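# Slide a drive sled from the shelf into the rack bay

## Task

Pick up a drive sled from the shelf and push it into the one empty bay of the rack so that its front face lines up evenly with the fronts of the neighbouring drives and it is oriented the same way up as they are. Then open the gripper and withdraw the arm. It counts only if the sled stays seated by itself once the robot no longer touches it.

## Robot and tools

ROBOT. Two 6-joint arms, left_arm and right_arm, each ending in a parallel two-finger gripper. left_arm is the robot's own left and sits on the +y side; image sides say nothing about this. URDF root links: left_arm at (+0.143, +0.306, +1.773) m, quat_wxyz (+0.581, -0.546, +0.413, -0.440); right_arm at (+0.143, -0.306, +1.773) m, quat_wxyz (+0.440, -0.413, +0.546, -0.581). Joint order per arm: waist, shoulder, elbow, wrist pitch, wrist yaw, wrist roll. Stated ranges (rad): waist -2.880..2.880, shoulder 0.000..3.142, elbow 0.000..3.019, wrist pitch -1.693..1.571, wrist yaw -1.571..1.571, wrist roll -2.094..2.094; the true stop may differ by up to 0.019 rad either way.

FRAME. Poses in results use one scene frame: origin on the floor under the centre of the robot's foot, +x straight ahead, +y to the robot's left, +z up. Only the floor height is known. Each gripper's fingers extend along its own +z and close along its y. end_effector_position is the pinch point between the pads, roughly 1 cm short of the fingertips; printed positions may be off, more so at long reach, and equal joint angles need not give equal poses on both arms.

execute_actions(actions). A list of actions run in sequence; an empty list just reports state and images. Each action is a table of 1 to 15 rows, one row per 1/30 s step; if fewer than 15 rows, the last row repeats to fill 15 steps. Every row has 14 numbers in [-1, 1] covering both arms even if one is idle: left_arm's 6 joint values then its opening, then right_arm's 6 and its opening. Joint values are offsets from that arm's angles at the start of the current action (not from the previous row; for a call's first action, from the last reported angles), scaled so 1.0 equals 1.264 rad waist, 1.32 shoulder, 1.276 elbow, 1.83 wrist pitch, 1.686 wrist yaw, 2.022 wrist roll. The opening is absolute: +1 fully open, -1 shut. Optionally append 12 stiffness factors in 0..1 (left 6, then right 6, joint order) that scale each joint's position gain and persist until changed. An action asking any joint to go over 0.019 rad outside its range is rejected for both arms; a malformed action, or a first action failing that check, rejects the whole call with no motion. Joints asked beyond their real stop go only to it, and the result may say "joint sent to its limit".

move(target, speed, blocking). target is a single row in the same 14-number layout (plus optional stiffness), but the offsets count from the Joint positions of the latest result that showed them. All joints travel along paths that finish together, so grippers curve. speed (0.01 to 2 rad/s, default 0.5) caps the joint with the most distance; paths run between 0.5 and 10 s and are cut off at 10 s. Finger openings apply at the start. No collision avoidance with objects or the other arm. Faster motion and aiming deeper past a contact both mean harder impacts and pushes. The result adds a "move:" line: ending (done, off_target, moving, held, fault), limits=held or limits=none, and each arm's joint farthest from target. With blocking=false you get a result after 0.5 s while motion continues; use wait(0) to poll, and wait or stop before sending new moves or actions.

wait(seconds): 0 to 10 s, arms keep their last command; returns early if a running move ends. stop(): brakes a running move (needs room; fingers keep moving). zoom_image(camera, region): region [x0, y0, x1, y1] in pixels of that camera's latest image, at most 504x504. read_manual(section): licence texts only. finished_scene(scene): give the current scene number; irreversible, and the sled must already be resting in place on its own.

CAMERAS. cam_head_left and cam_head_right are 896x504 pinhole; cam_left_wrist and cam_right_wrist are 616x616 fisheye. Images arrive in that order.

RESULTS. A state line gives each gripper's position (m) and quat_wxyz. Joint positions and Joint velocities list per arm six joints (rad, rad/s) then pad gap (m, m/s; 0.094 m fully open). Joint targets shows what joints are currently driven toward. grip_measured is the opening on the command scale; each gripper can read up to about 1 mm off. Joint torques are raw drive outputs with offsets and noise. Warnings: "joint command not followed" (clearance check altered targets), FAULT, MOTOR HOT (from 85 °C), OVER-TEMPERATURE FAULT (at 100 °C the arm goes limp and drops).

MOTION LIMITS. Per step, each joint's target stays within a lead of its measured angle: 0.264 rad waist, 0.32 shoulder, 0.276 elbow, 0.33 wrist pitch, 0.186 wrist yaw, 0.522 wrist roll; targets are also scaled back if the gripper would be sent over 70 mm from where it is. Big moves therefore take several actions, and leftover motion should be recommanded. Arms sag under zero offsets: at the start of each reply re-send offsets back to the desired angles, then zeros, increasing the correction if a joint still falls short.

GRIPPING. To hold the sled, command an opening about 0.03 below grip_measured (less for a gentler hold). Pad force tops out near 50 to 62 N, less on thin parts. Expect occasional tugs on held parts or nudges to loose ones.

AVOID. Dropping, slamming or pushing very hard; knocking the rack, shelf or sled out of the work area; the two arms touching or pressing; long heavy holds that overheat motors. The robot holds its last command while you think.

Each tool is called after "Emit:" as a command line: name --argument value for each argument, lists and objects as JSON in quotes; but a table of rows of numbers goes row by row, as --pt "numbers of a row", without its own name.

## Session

Emit:
execute_actions --actions '[]'

Emit:
zoom_image --camera "cam_head_left" --region '[320,130,580,340]'

Scene clock: 0.00 s.
left_arm: end_effector_position=(+0.6799, +0.0174, +1.3992) grip_measured=+0.241 end_effector_quat_wxyz=(-0.012, -0.337, +0.940, -0.049) | right_arm: end_effector_position=(+0.6317, -0.1439, +1.2887) grip_measured=+1.000 end_effector_quat_wxyz=(+0.171, -0.245, +0.953, -0.055)
Joint positions: left_arm=[ 0.514  1.387  1.183  0.067 -0.953 -0.531  0.058] | right_arm=[ 2.246  1.448  0.916  0.877  0.568 -0.979  0.094]
Joint velocities: left_arm=[-0.005  0.005  0.002  0.007 -0.007 -0.051 -0.   ] | right_arm=[0.005 0.005 0.002 0.002 0.022 0.022 0.   ]
Joint torques (N m, as the arm reports them, + toward a larger angle): no reading
Joint targets: left_arm=[0.509 1.383 1.182 0.068 -0.953 -0.531] | right_arm=[2.250 1.443 0.909 0.880 0.568 -0.979]
Joint stiffness scale: left_arm=[1. 1. 1. 1. 1. 1.] | right_arm=[1. 1. 1. 1. 1. 1.]

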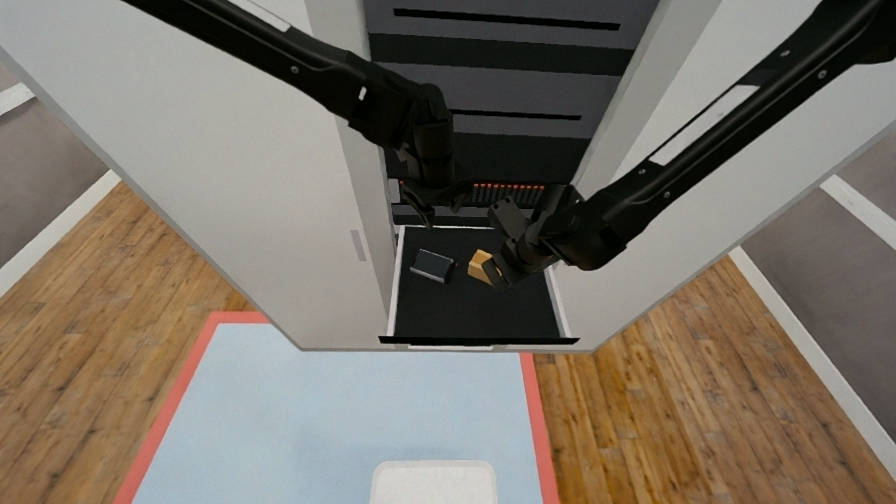

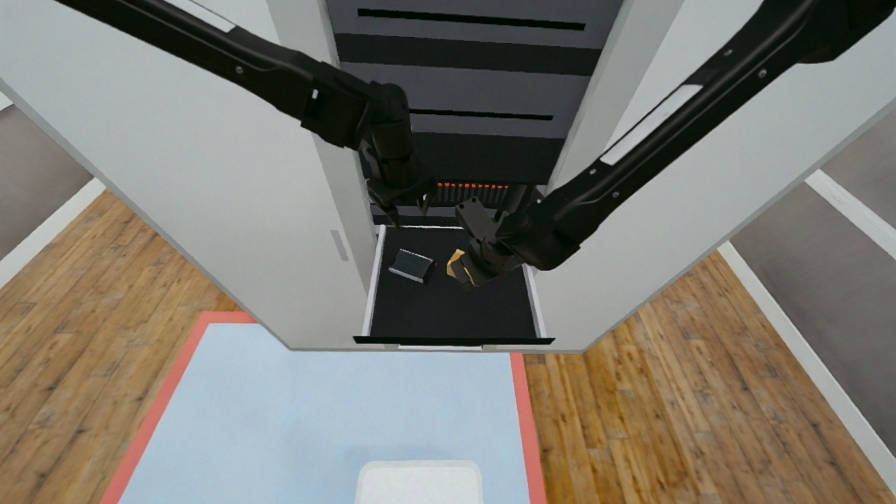

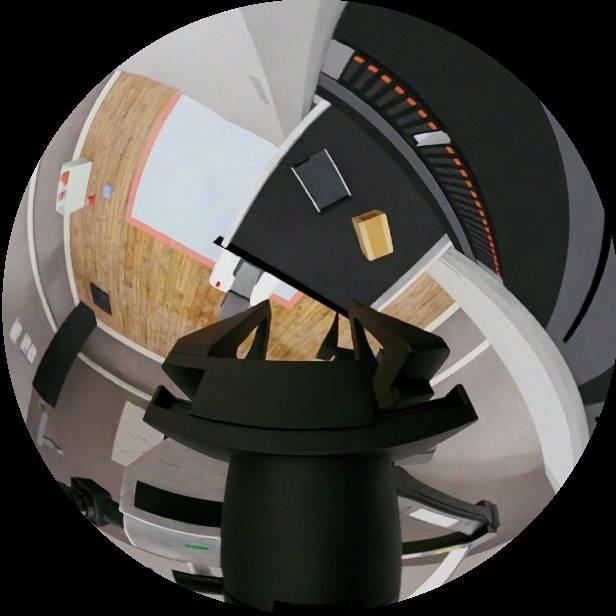

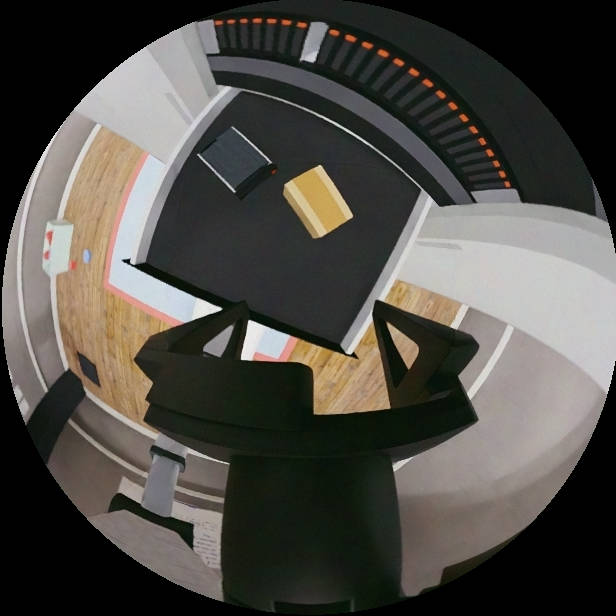

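Region (320, 130, 580, 340) of cam_head_left's 896x504 image, scaled by 1.938, with more detail than that image has; it fills the top 407 rows of this view, and the rest is white.

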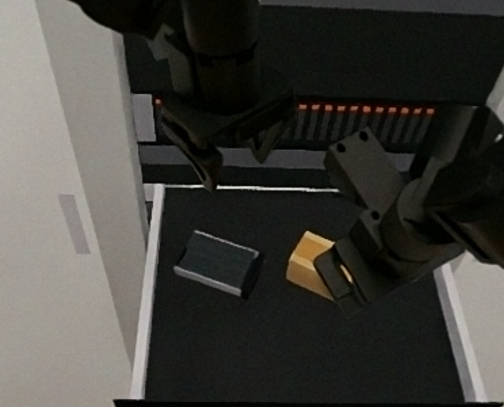

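Emit:
move --target '[0,0,-0.1,0.5,-0.09,0.444,1,-0.4,-0.4,-0.2,0,0,0,-1]' --speed 0.7

Emit:
move --target '[0.167,0.73,0.94,0.262,0,0,1,0,0,0,0,0,0,-1]'

Scene clock: 14.30 s.
left_arm: end_effector_position=(+0.7294, +0.0947, +1.4227) grip_measured=+1.000 end_effector_quat_wxyz=(+0.165, -0.242, +0.954, +0.068) | right_arm: end_effector_position=(+0.6443, -0.4724, +1.3971) grip_measured=-0.991 end_effector_quat_wxyz=(+0.145, -0.210, +0.908, -0.332)
Joint positions: left_arm=[ 0.514  1.387  1.062  0.967 -1.103  0.353  0.094] | right_arm=[ 1.742  0.929  0.669  0.877  0.568 -0.979  0.   ]
Joint velocities: left_arm=[-0.005 -0.005 -0.002 -0.012 -0.066 -0.007  0.   ] | right_arm=[-0.005  0.005  0.002 -0.002 -0.037  0.007 -0.001]
Joint torques (N m, as the arm reports them, + toward a larger angle): left_arm=[-8.51 -9.11 -0.94  1.54 -0.02  0.18] | right_arm=[ -0.79 -16.15  -1.22   0.92   0.08   0.15]
Joint targets: left_arm=[0.514 1.387 1.056 0.982 -1.105 0.367] | right_arm=[1.740 0.920 0.661 0.877 0.568 -0.979]
Joint stiffness scale: left_arm=[1. 1. 1. 1. 1. 1.] | right_arm=[1. 1. 1. 1. 1. 1.]
move: done; limits=none; left_arm: farthest joint: the wrist pitch, 0.015 radians from its target (0.915 radians at the start); right_arm: farthest joint: the shoulder, 0.009 radians from its target (0.528 radians at the start)

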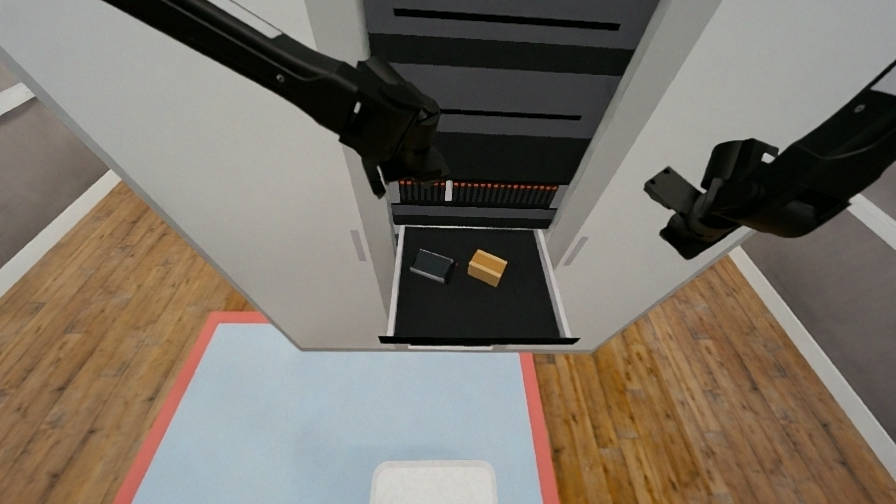

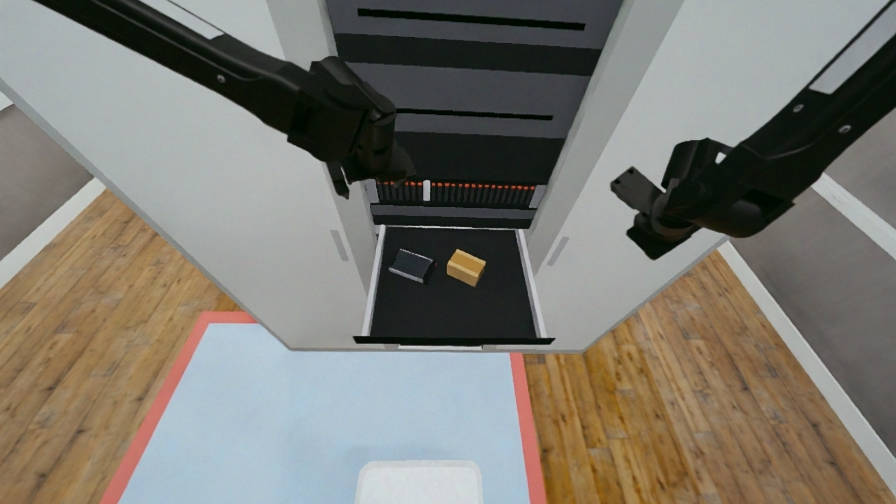

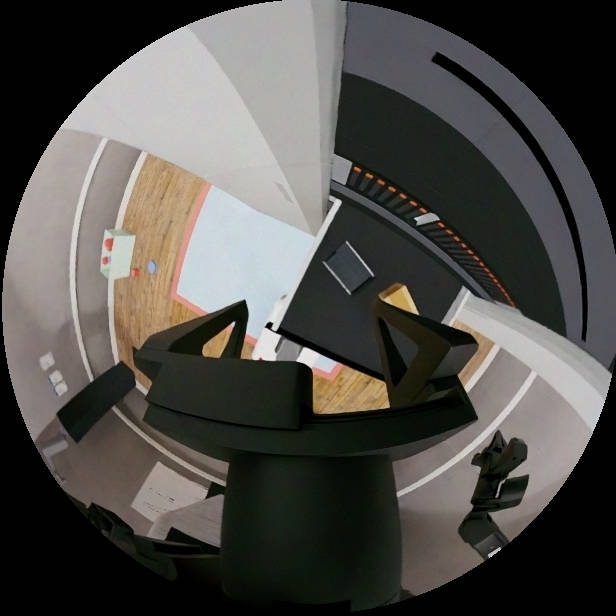

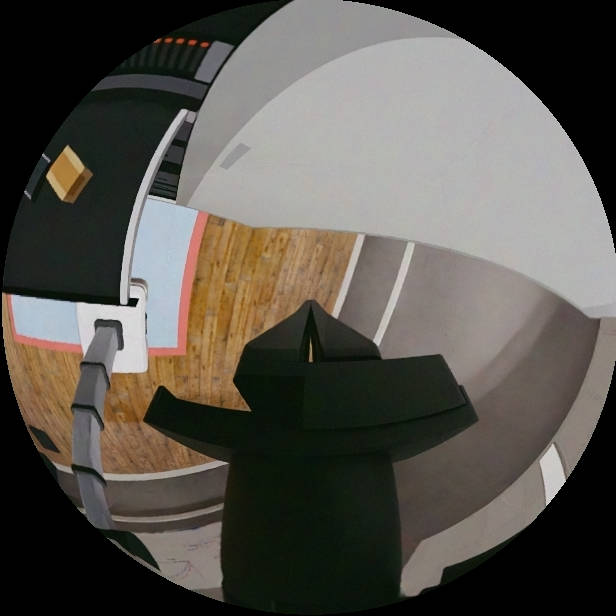

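Scene clock: 17.37 s.
left_arm: end_effector_position=(+0.7525, -0.0076, +1.1941) grip_measured=+1.000 end_effector_quat_wxyz=(+0.326, -0.486, +0.788, +0.191) | right_arm: end_effector_position=(+0.6443, -0.4724, +1.3971) grip_measured=-0.991 end_effector_quat_wxyz=(+0.145, -0.210, +0.908, -0.332)
Joint positions: left_arm=[ 0.715  2.348  2.254  1.429 -1.103  0.353  0.094] | right_arm=[ 1.742  0.929  0.669  0.877  0.568 -0.979  0.   ]
Joint velocities: left_arm=[-0.005 -0.005  0.002 -0.002 -0.037  0.022  0.   ] | right_arm=[ 0.015 -0.005 -0.002  0.007 -0.037 -0.037 -0.   ]
Joint torques (N m, as the arm reports them, + toward a larger angle): left_arm=[-14.4   -9.13   1.9    2.08   0.18   0.04] | right_arm=[ -0.56 -15.42  -0.55   0.95   0.07   0.15]
Joint targets: left_arm=[0.725 2.351 2.262 1.446 -1.103 0.353] | right_arm=[1.742 0.929 0.669 0.877 0.568 -0.979]
Joint stiffness scale: left_arm=[1. 1. 1. 1. 1. 1.] | right_arm=[1. 1. 1. 1. 1. 1.]
move: done; limits=none; left_arm: farthest joint: the wrist pitch, 0.018 radians from its target (0.479 radians at the start); right_arm: farthest joint: the waist, 0.000 radians from its target (0.000 radians at the start)

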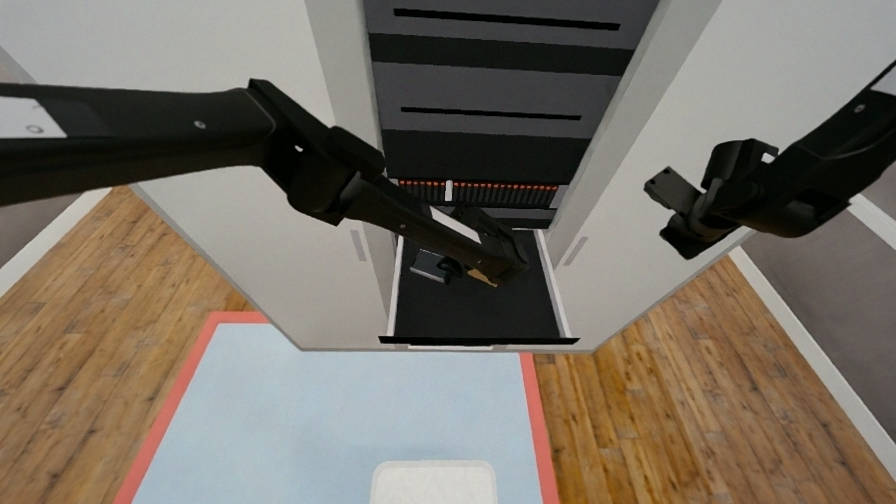

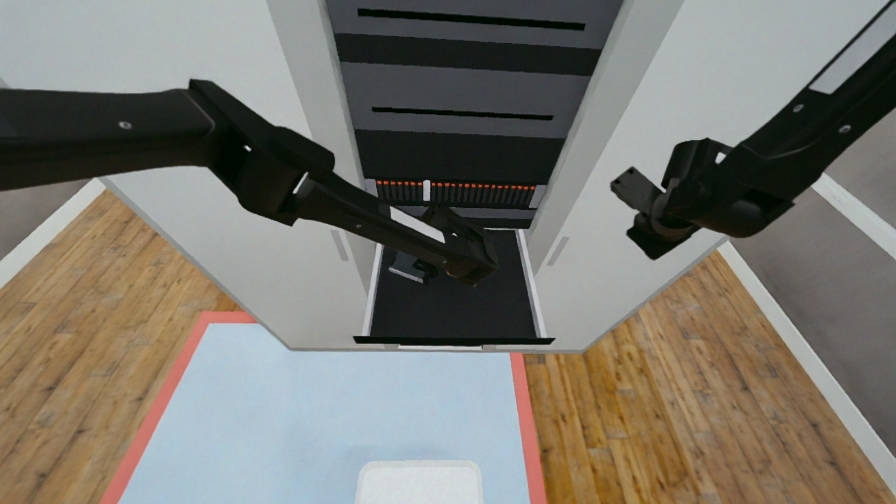

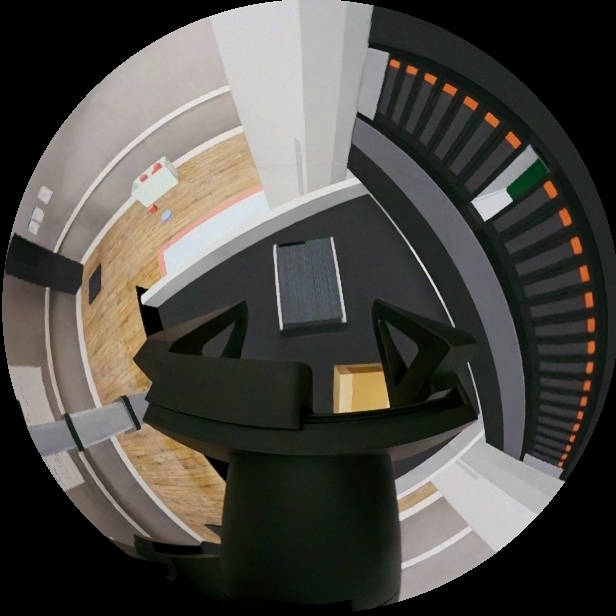

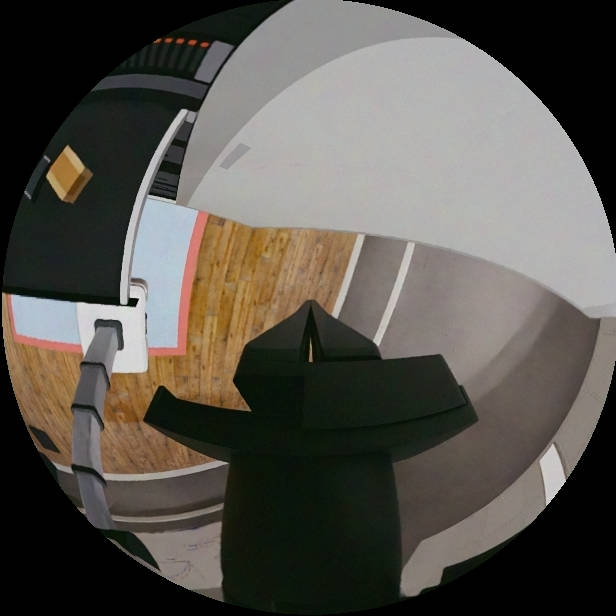

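Emit:
move --target '[0.044,-0.105,-0.072,-0.283,-0.051,-0.271,1,0,0,0,0,0,0,-1]' --speed 0.3

Scene clock: 26.13 s.
left_arm: end_effector_position=(+0.7538, +0.0021, +1.1509) grip_measured=+1.000 end_effector_quat_wxyz=(+0.243, -0.545, +0.784, +0.170) | right_arm: end_effector_position=(+0.6443, -0.4724, +1.3971) grip_measured=-0.991 end_effector_quat_wxyz=(+0.145, -0.210, +0.908, -0.332)
Joint positions: left_arm=[ 0.757  2.234  2.167  0.921 -1.187 -0.181  0.094] | right_arm=[ 1.742  0.929  0.669  0.877  0.568 -0.979  0.   ]
Joint velocities: left_arm=[-0.015  0.005  0.012 -0.002  0.022 -0.066  0.   ] | right_arm=[-0.015  0.005  0.002  0.002  0.051 -0.007  0.   ]
Joint torques (N m, as the arm reports them, + toward a larger angle): left_arm=[-13.3  -12.78   0.65   0.82  -0.2   -0.16] | right_arm=[ -0.86 -15.52  -0.51   0.94   0.08   0.12]
Joint targets: left_arm=[0.771 2.209 2.161 0.911 -1.189 -0.196] | right_arm=[1.742 0.929 0.669 0.877 0.568 -0.979]
Joint stiffness scale: left_arm=[1. 1. 1. 1. 1. 1.] | right_arm=[1. 1. 1. 1. 1. 1.]
move: off_target (left_arm); limits=none; left_arm: farthest joint: the shoulder, 0.025 radians from its target (0.138 radians at the start); right_arm: farthest joint: the waist, 0.000 radians from its target (0.000 radians at the start)

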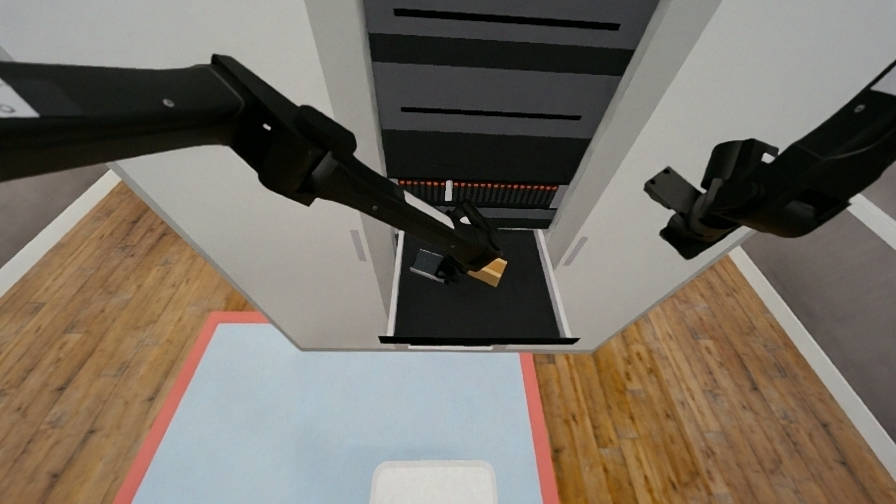

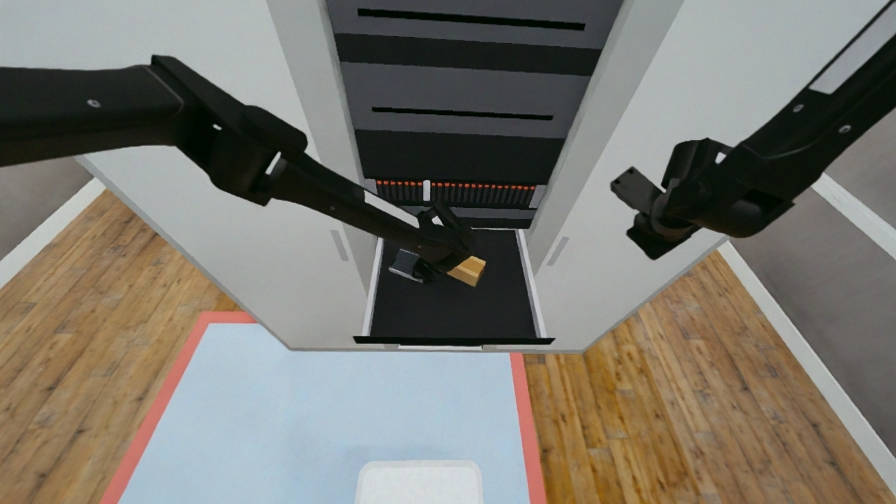

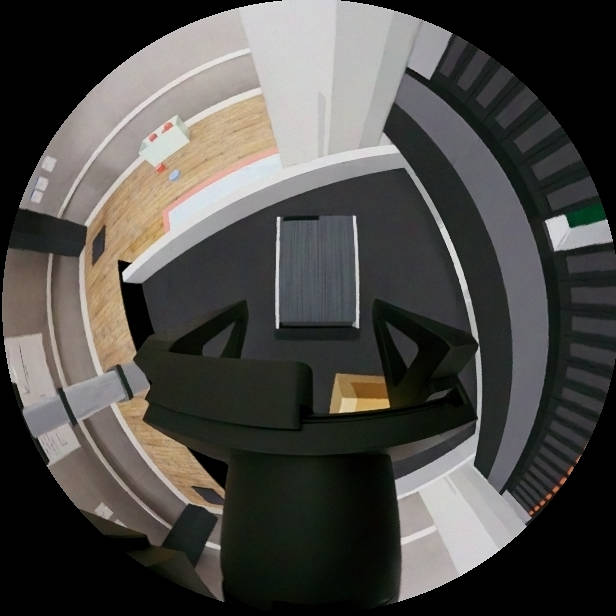

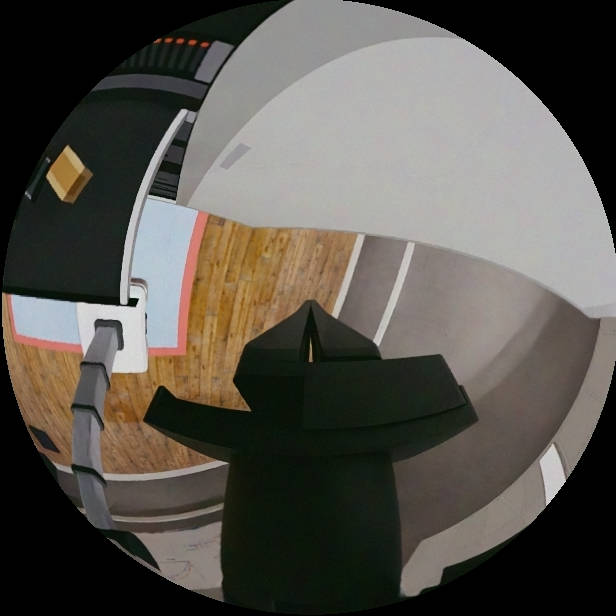

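Yaw good; descend to planned pose.

Emit:
move --target '[0.045,0.068,0.142,-0.084,0.017,-0.043,1,0,0,0,0,0,0,-1]' --speed 0.12

Scene clock: 29.77 s.
left_arm: end_effector_position=(+0.7681, +0.0158, +1.1156) grip_measured=+1.000 end_effector_quat_wxyz=(+0.249, -0.551, +0.778, +0.171) | right_arm: end_effector_position=(+0.6443, -0.4724, +1.3971) grip_measured=-0.991 end_effector_quat_wxyz=(+0.145, -0.210, +0.908, -0.332)
Joint positions: left_arm=[ 0.8    2.305  2.335  0.776 -1.16  -0.254  0.094] | right_arm=[ 1.742  0.929  0.669  0.877  0.568 -0.979  0.   ]
Joint velocities: left_arm=[-0.024 -0.005  0.007 -0.007  0.007 -0.037  0.   ] | right_arm=[ 0.005 -0.005 -0.017 -0.002  0.022  0.037  0.001]
Joint torques (N m, as the arm reports them, + toward a larger angle): left_arm=[-13.51 -10.32   3.14   0.88  -0.06  -0.14] | right_arm=[ -0.5  -15.51  -0.49   0.96   0.08   0.13]
Joint targets: left_arm=[0.814 2.324 2.348 0.767 -1.158 -0.268] | right_arm=[1.742 0.929 0.669 0.877 0.568 -0.979]
Joint stiffness scale: left_arm=[1. 1. 1. 1. 1. 1.] | right_arm=[1. 1. 1. 1. 1. 1.]
move: done; limits=none; left_arm: farthest joint: the shoulder, 0.019 radians from its target (0.090 radians at the start); right_arm: farthest joint: the waist, 0.000 radians from its target (0.000 radians at the start)

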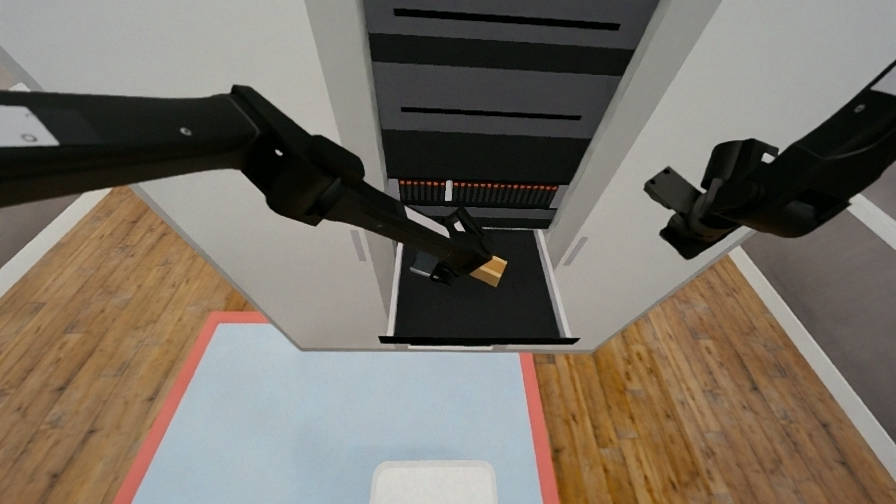

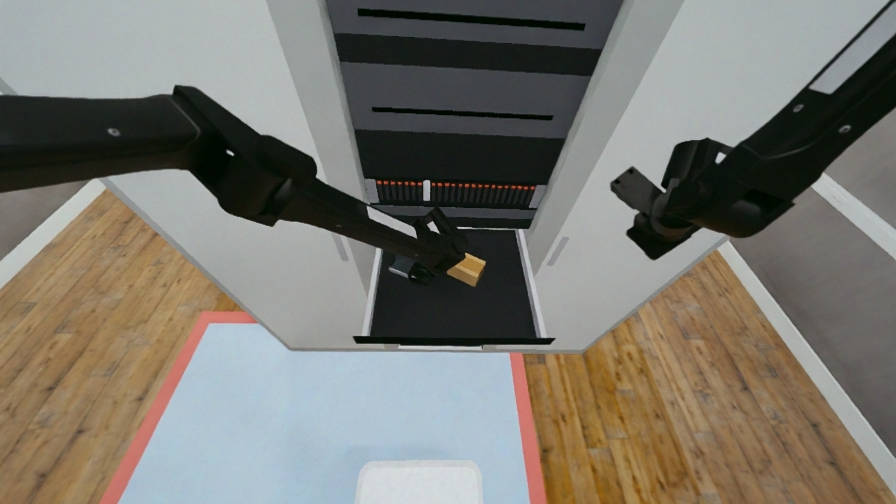

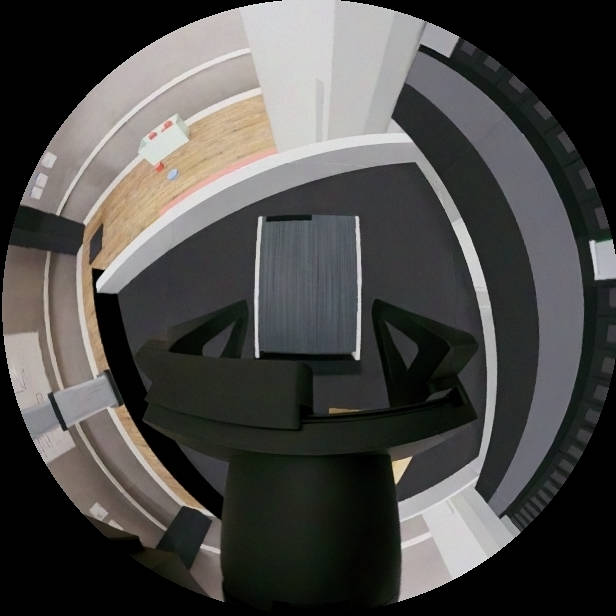

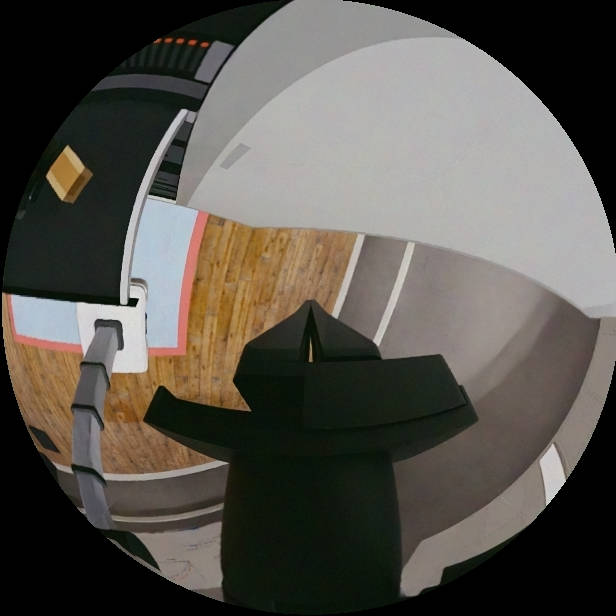

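Emit:
move --target '[0,0.055,0.077,-0.022,0,0,1,0,0,0,0,0,0,-1]' --speed 0.08

Emit:
move --target '[0,0,0,0,0,0,0.5,0,0,0,0,0,0,-1]'

Emit:
move --target '[-0.08,-0.16,-0.28,0.1,0,0,0.5,0,0,0,0,0,0,-1]' --speed 0.2

Scene clock: 34.70 s.
left_arm: end_effector_position=(+0.7726, +0.0123, +1.1111) grip_measured=+1.000 end_effector_quat_wxyz=(+0.254, -0.559, +0.771, +0.171) | right_arm: end_effector_position=(+0.6443, -0.4724, +1.3971) grip_measured=-0.991 end_effector_quat_wxyz=(+0.145, -0.210, +0.908, -0.332)
Joint positions: left_arm=[ 0.8    2.349  2.419  0.76  -1.165 -0.255  0.094] | right_arm=[ 1.742  0.929  0.669  0.877  0.568 -0.979  0.   ]
Joint velocities: left_arm=[ 0.005 -0.015  0.007 -0.007 -0.037 -0.007  0.   ] | right_arm=[ 0.005  0.005 -0.017  0.007 -0.095  0.066 -0.   ]
Joint torques (N m, as the arm reports them, + toward a larger angle): left_arm=[-14.38  -9.13   3.59   0.33   0.04   0.05] | right_arm=[ -0.59 -15.23  -0.51   0.96   0.06   0.14]
Joint targets: left_arm=[0.800 2.377 2.433 0.736 -1.160 -0.253] | right_arm=[1.742 0.929 0.669 0.877 0.568 -0.979]
Joint stiffness scale: left_arm=[1. 1. 1. 1. 1. 1.] | right_arm=[1. 1. 1. 1. 1. 1.]
move: off_target (left_arm); limits=none; left_arm: farthest joint: the shoulder, 0.029 radians from its target (0.073 radians at the start); right_arm: farthest joint: the waist, 0.000 radians from its target (0.000 radians at the start)

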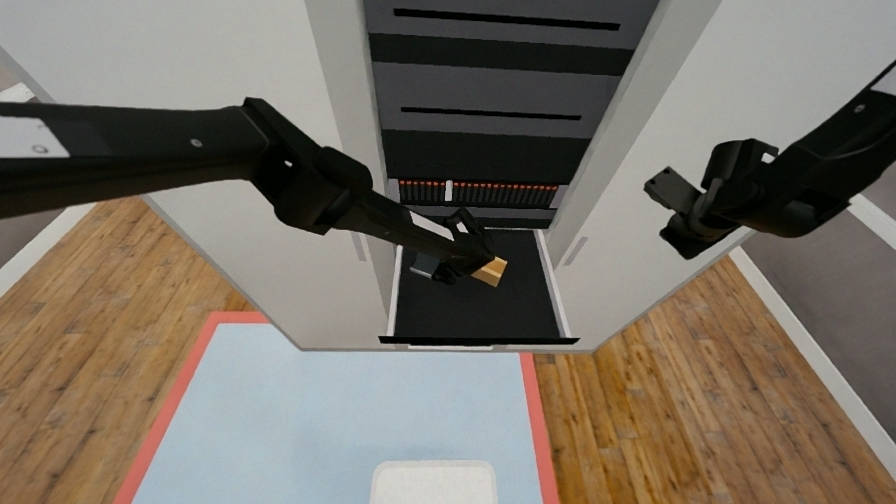

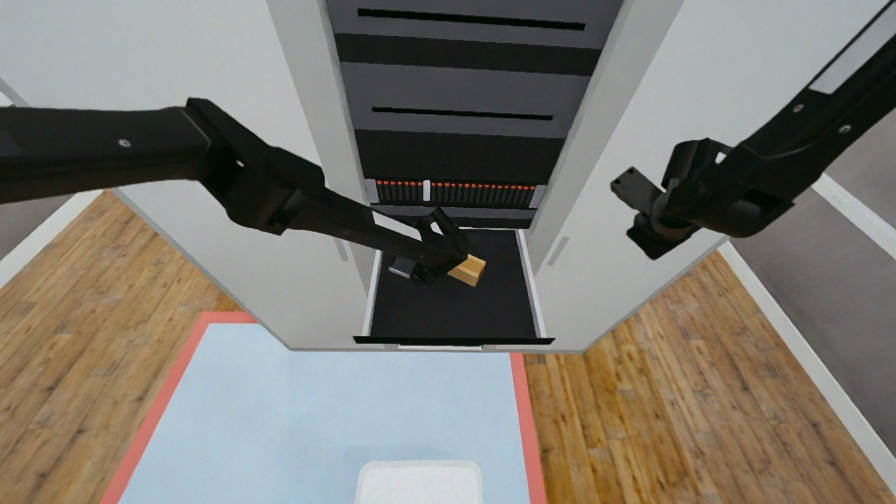

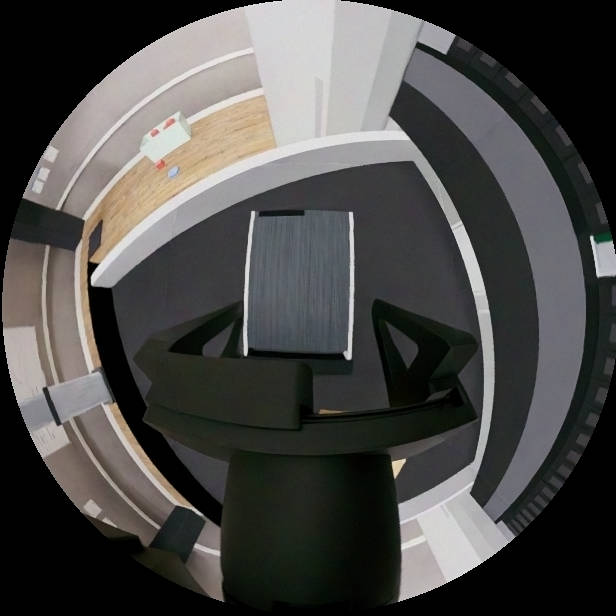

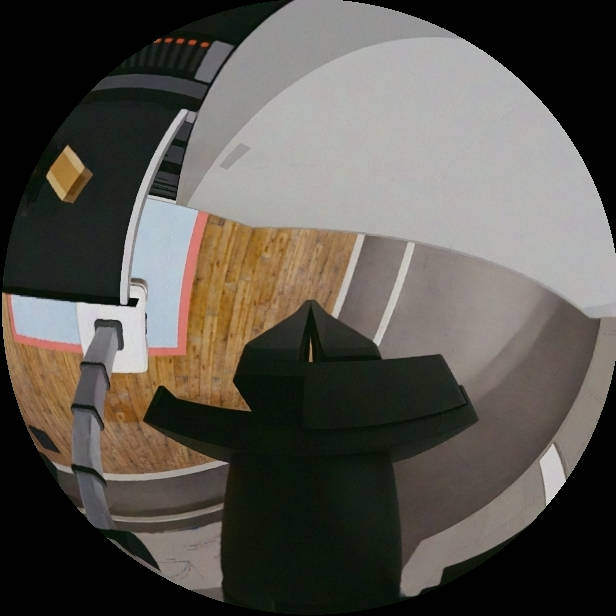

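Scene clock: 35.20 s.
left_arm: end_effector_position=(+0.7731, +0.0121, +1.1110) grip_measured=+0.561 end_effector_quat_wxyz=(+0.255, -0.559, +0.771, +0.170) | right_arm: end_effector_position=(+0.6443, -0.4724, +1.3971) grip_measured=-0.991 end_effector_quat_wxyz=(+0.145, -0.210, +0.908, -0.332)
Joint positions: left_arm=[ 0.8    2.349  2.419  0.76  -1.161 -0.255  0.073] | right_arm=[ 1.742  0.929  0.669  0.877  0.568 -0.979  0.   ]
Joint velocities: left_arm=[-0.005  0.005  0.002  0.007  0.007 -0.022 -0.   ] | right_arm=[-0.005 -0.005 -0.027 -0.007 -0.066 -0.022  0.001]
Joint torques (N m, as the arm reports them, + toward a larger angle): left_arm=[-14.33 -11.52   2.16   1.27  -0.25   0.04] | right_arm=[ -0.51 -15.46  -0.55   0.98   0.08   0.13]
Joint targets: left_arm=[0.800 2.349 2.419 0.760 -1.164 -0.255] | right_arm=[1.742 0.929 0.669 0.877 0.568 -0.979]
Joint stiffness scale: left_arm=[1. 1. 1. 1. 1. 1.] | right_arm=[1. 1. 1. 1. 1. 1.]
move: done; limits=none; left_arm: farthest joint: the wrist yaw, 0.004 radians from its target (0.000 radians at the start); right_arm: farthest joint: the waist, 0.000 radians from its target (0.000 radians at the start)

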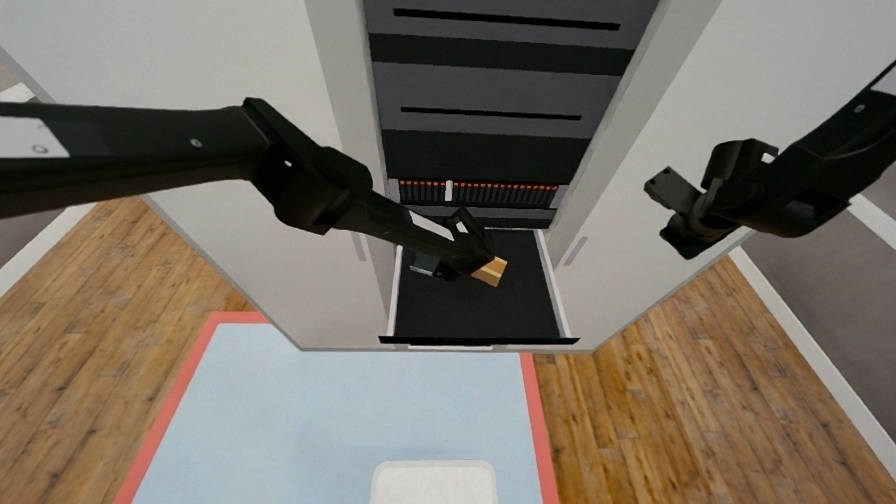

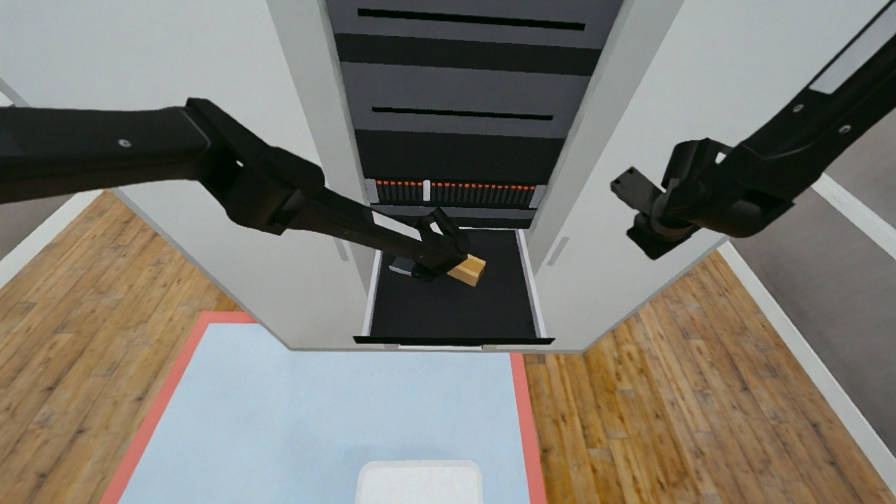

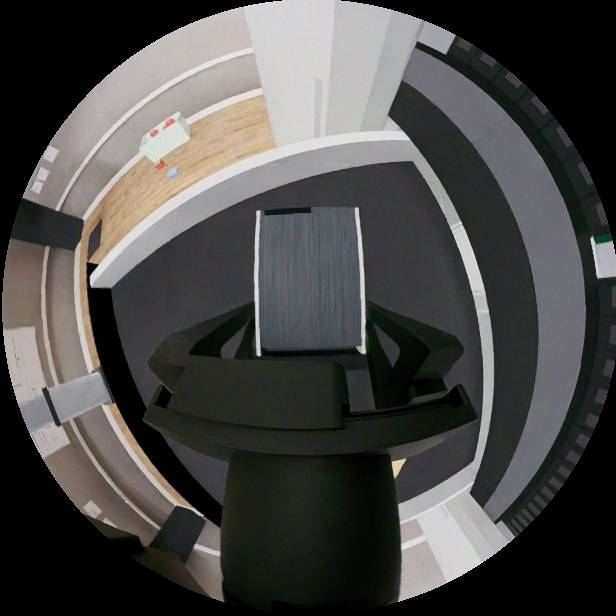

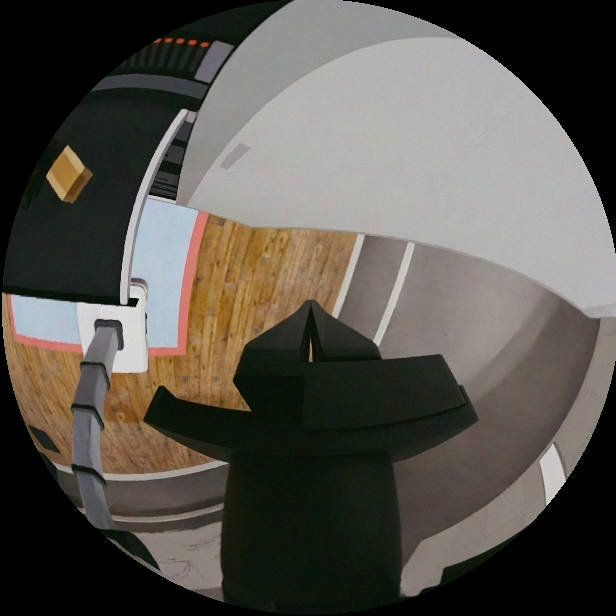

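Scene clock: 37.40 s.
left_arm: end_effector_position=(+0.7591, -0.0045, +1.1718) grip_measured=+0.561 end_effector_quat_wxyz=(+0.242, -0.563, +0.778, +0.139) | right_arm: end_effector_position=(+0.6443, -0.4724, +1.3971) grip_measured=-0.991 end_effector_quat_wxyz=(+0.145, -0.210, +0.908, -0.332)
Joint positions: left_arm=[ 0.733  2.169  2.066  0.923 -1.16  -0.255  0.073] | right_arm=[ 1.742  0.929  0.669  0.877  0.568 -0.979  0.   ]
Joint velocities: left_arm=[-0.015 -0.005 -0.017  0.022  0.037 -0.022 -0.001] | right_arm=[ 0.005 -0.015 -0.022 -0.002 -0.022  0.007 -0.   ]
Joint torques (N m, as the arm reports them, + toward a larger angle): left_arm=[-17.5  -14.04   0.41   1.98  -0.18   0.04] | right_arm=[ -0.68 -15.34  -0.58   0.95   0.08   0.15]
Joint targets: left_arm=[0.698 2.138 2.062 0.942 -1.162 -0.255] | right_arm=[1.742 0.929 0.669 0.877 0.568 -0.979]
Joint stiffness scale: left_arm=[1. 1. 1. 1. 1. 1.] | right_arm=[1. 1. 1. 1. 1. 1.]
move: off_target (left_arm); limits=none; left_arm: farthest joint: the waist, 0.034 radians from its target (0.101 radians at the start); right_arm: farthest joint: the waist, 0.000 radians from its target (0.000 radians at the start)

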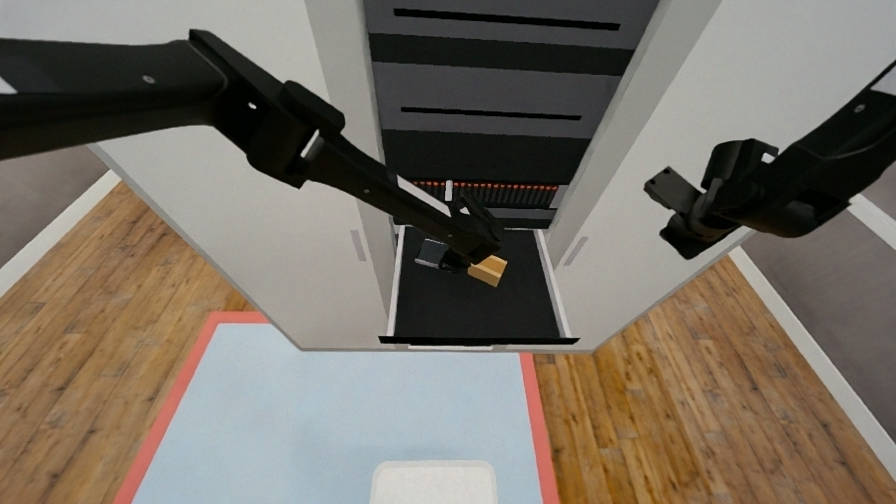

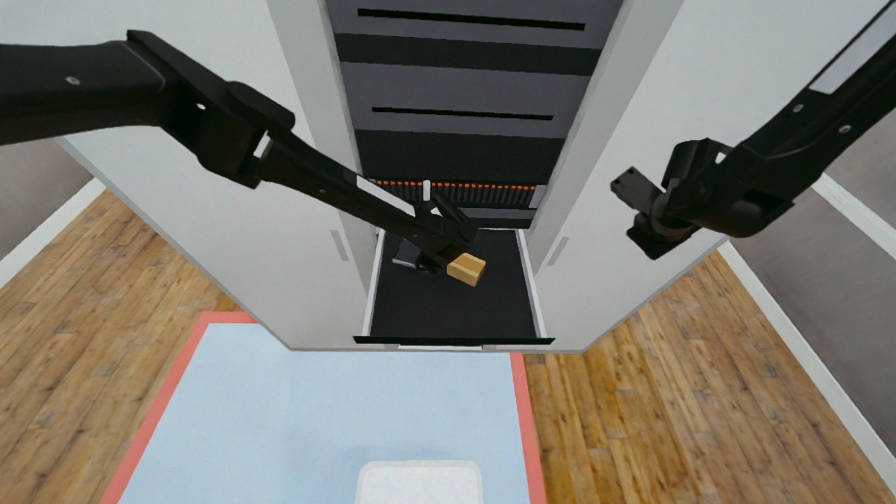

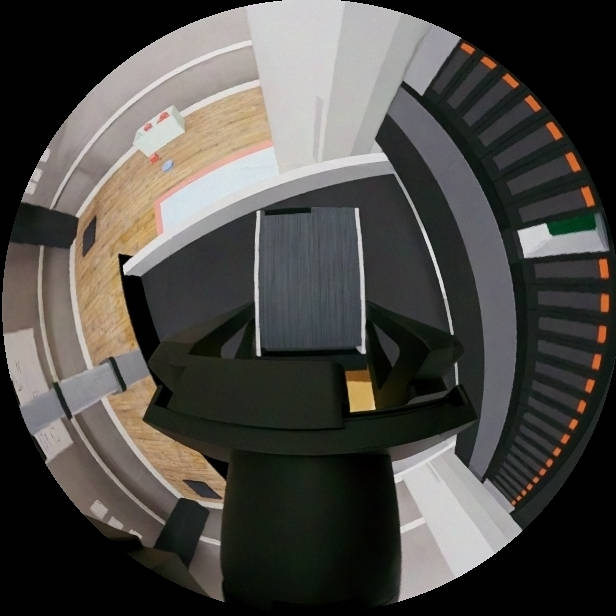

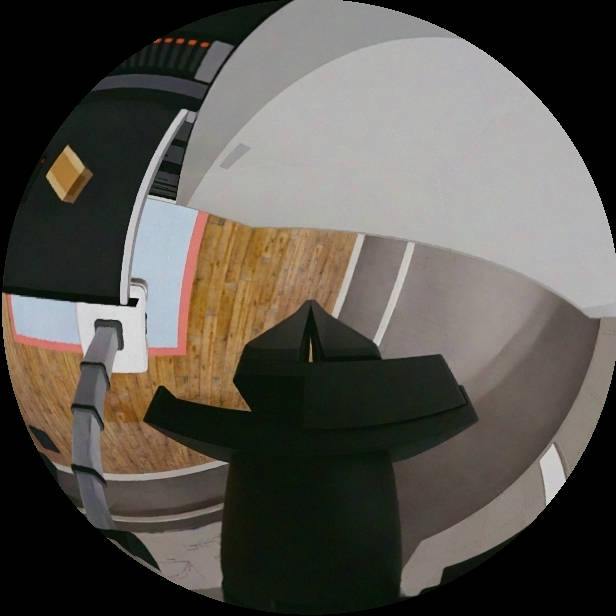

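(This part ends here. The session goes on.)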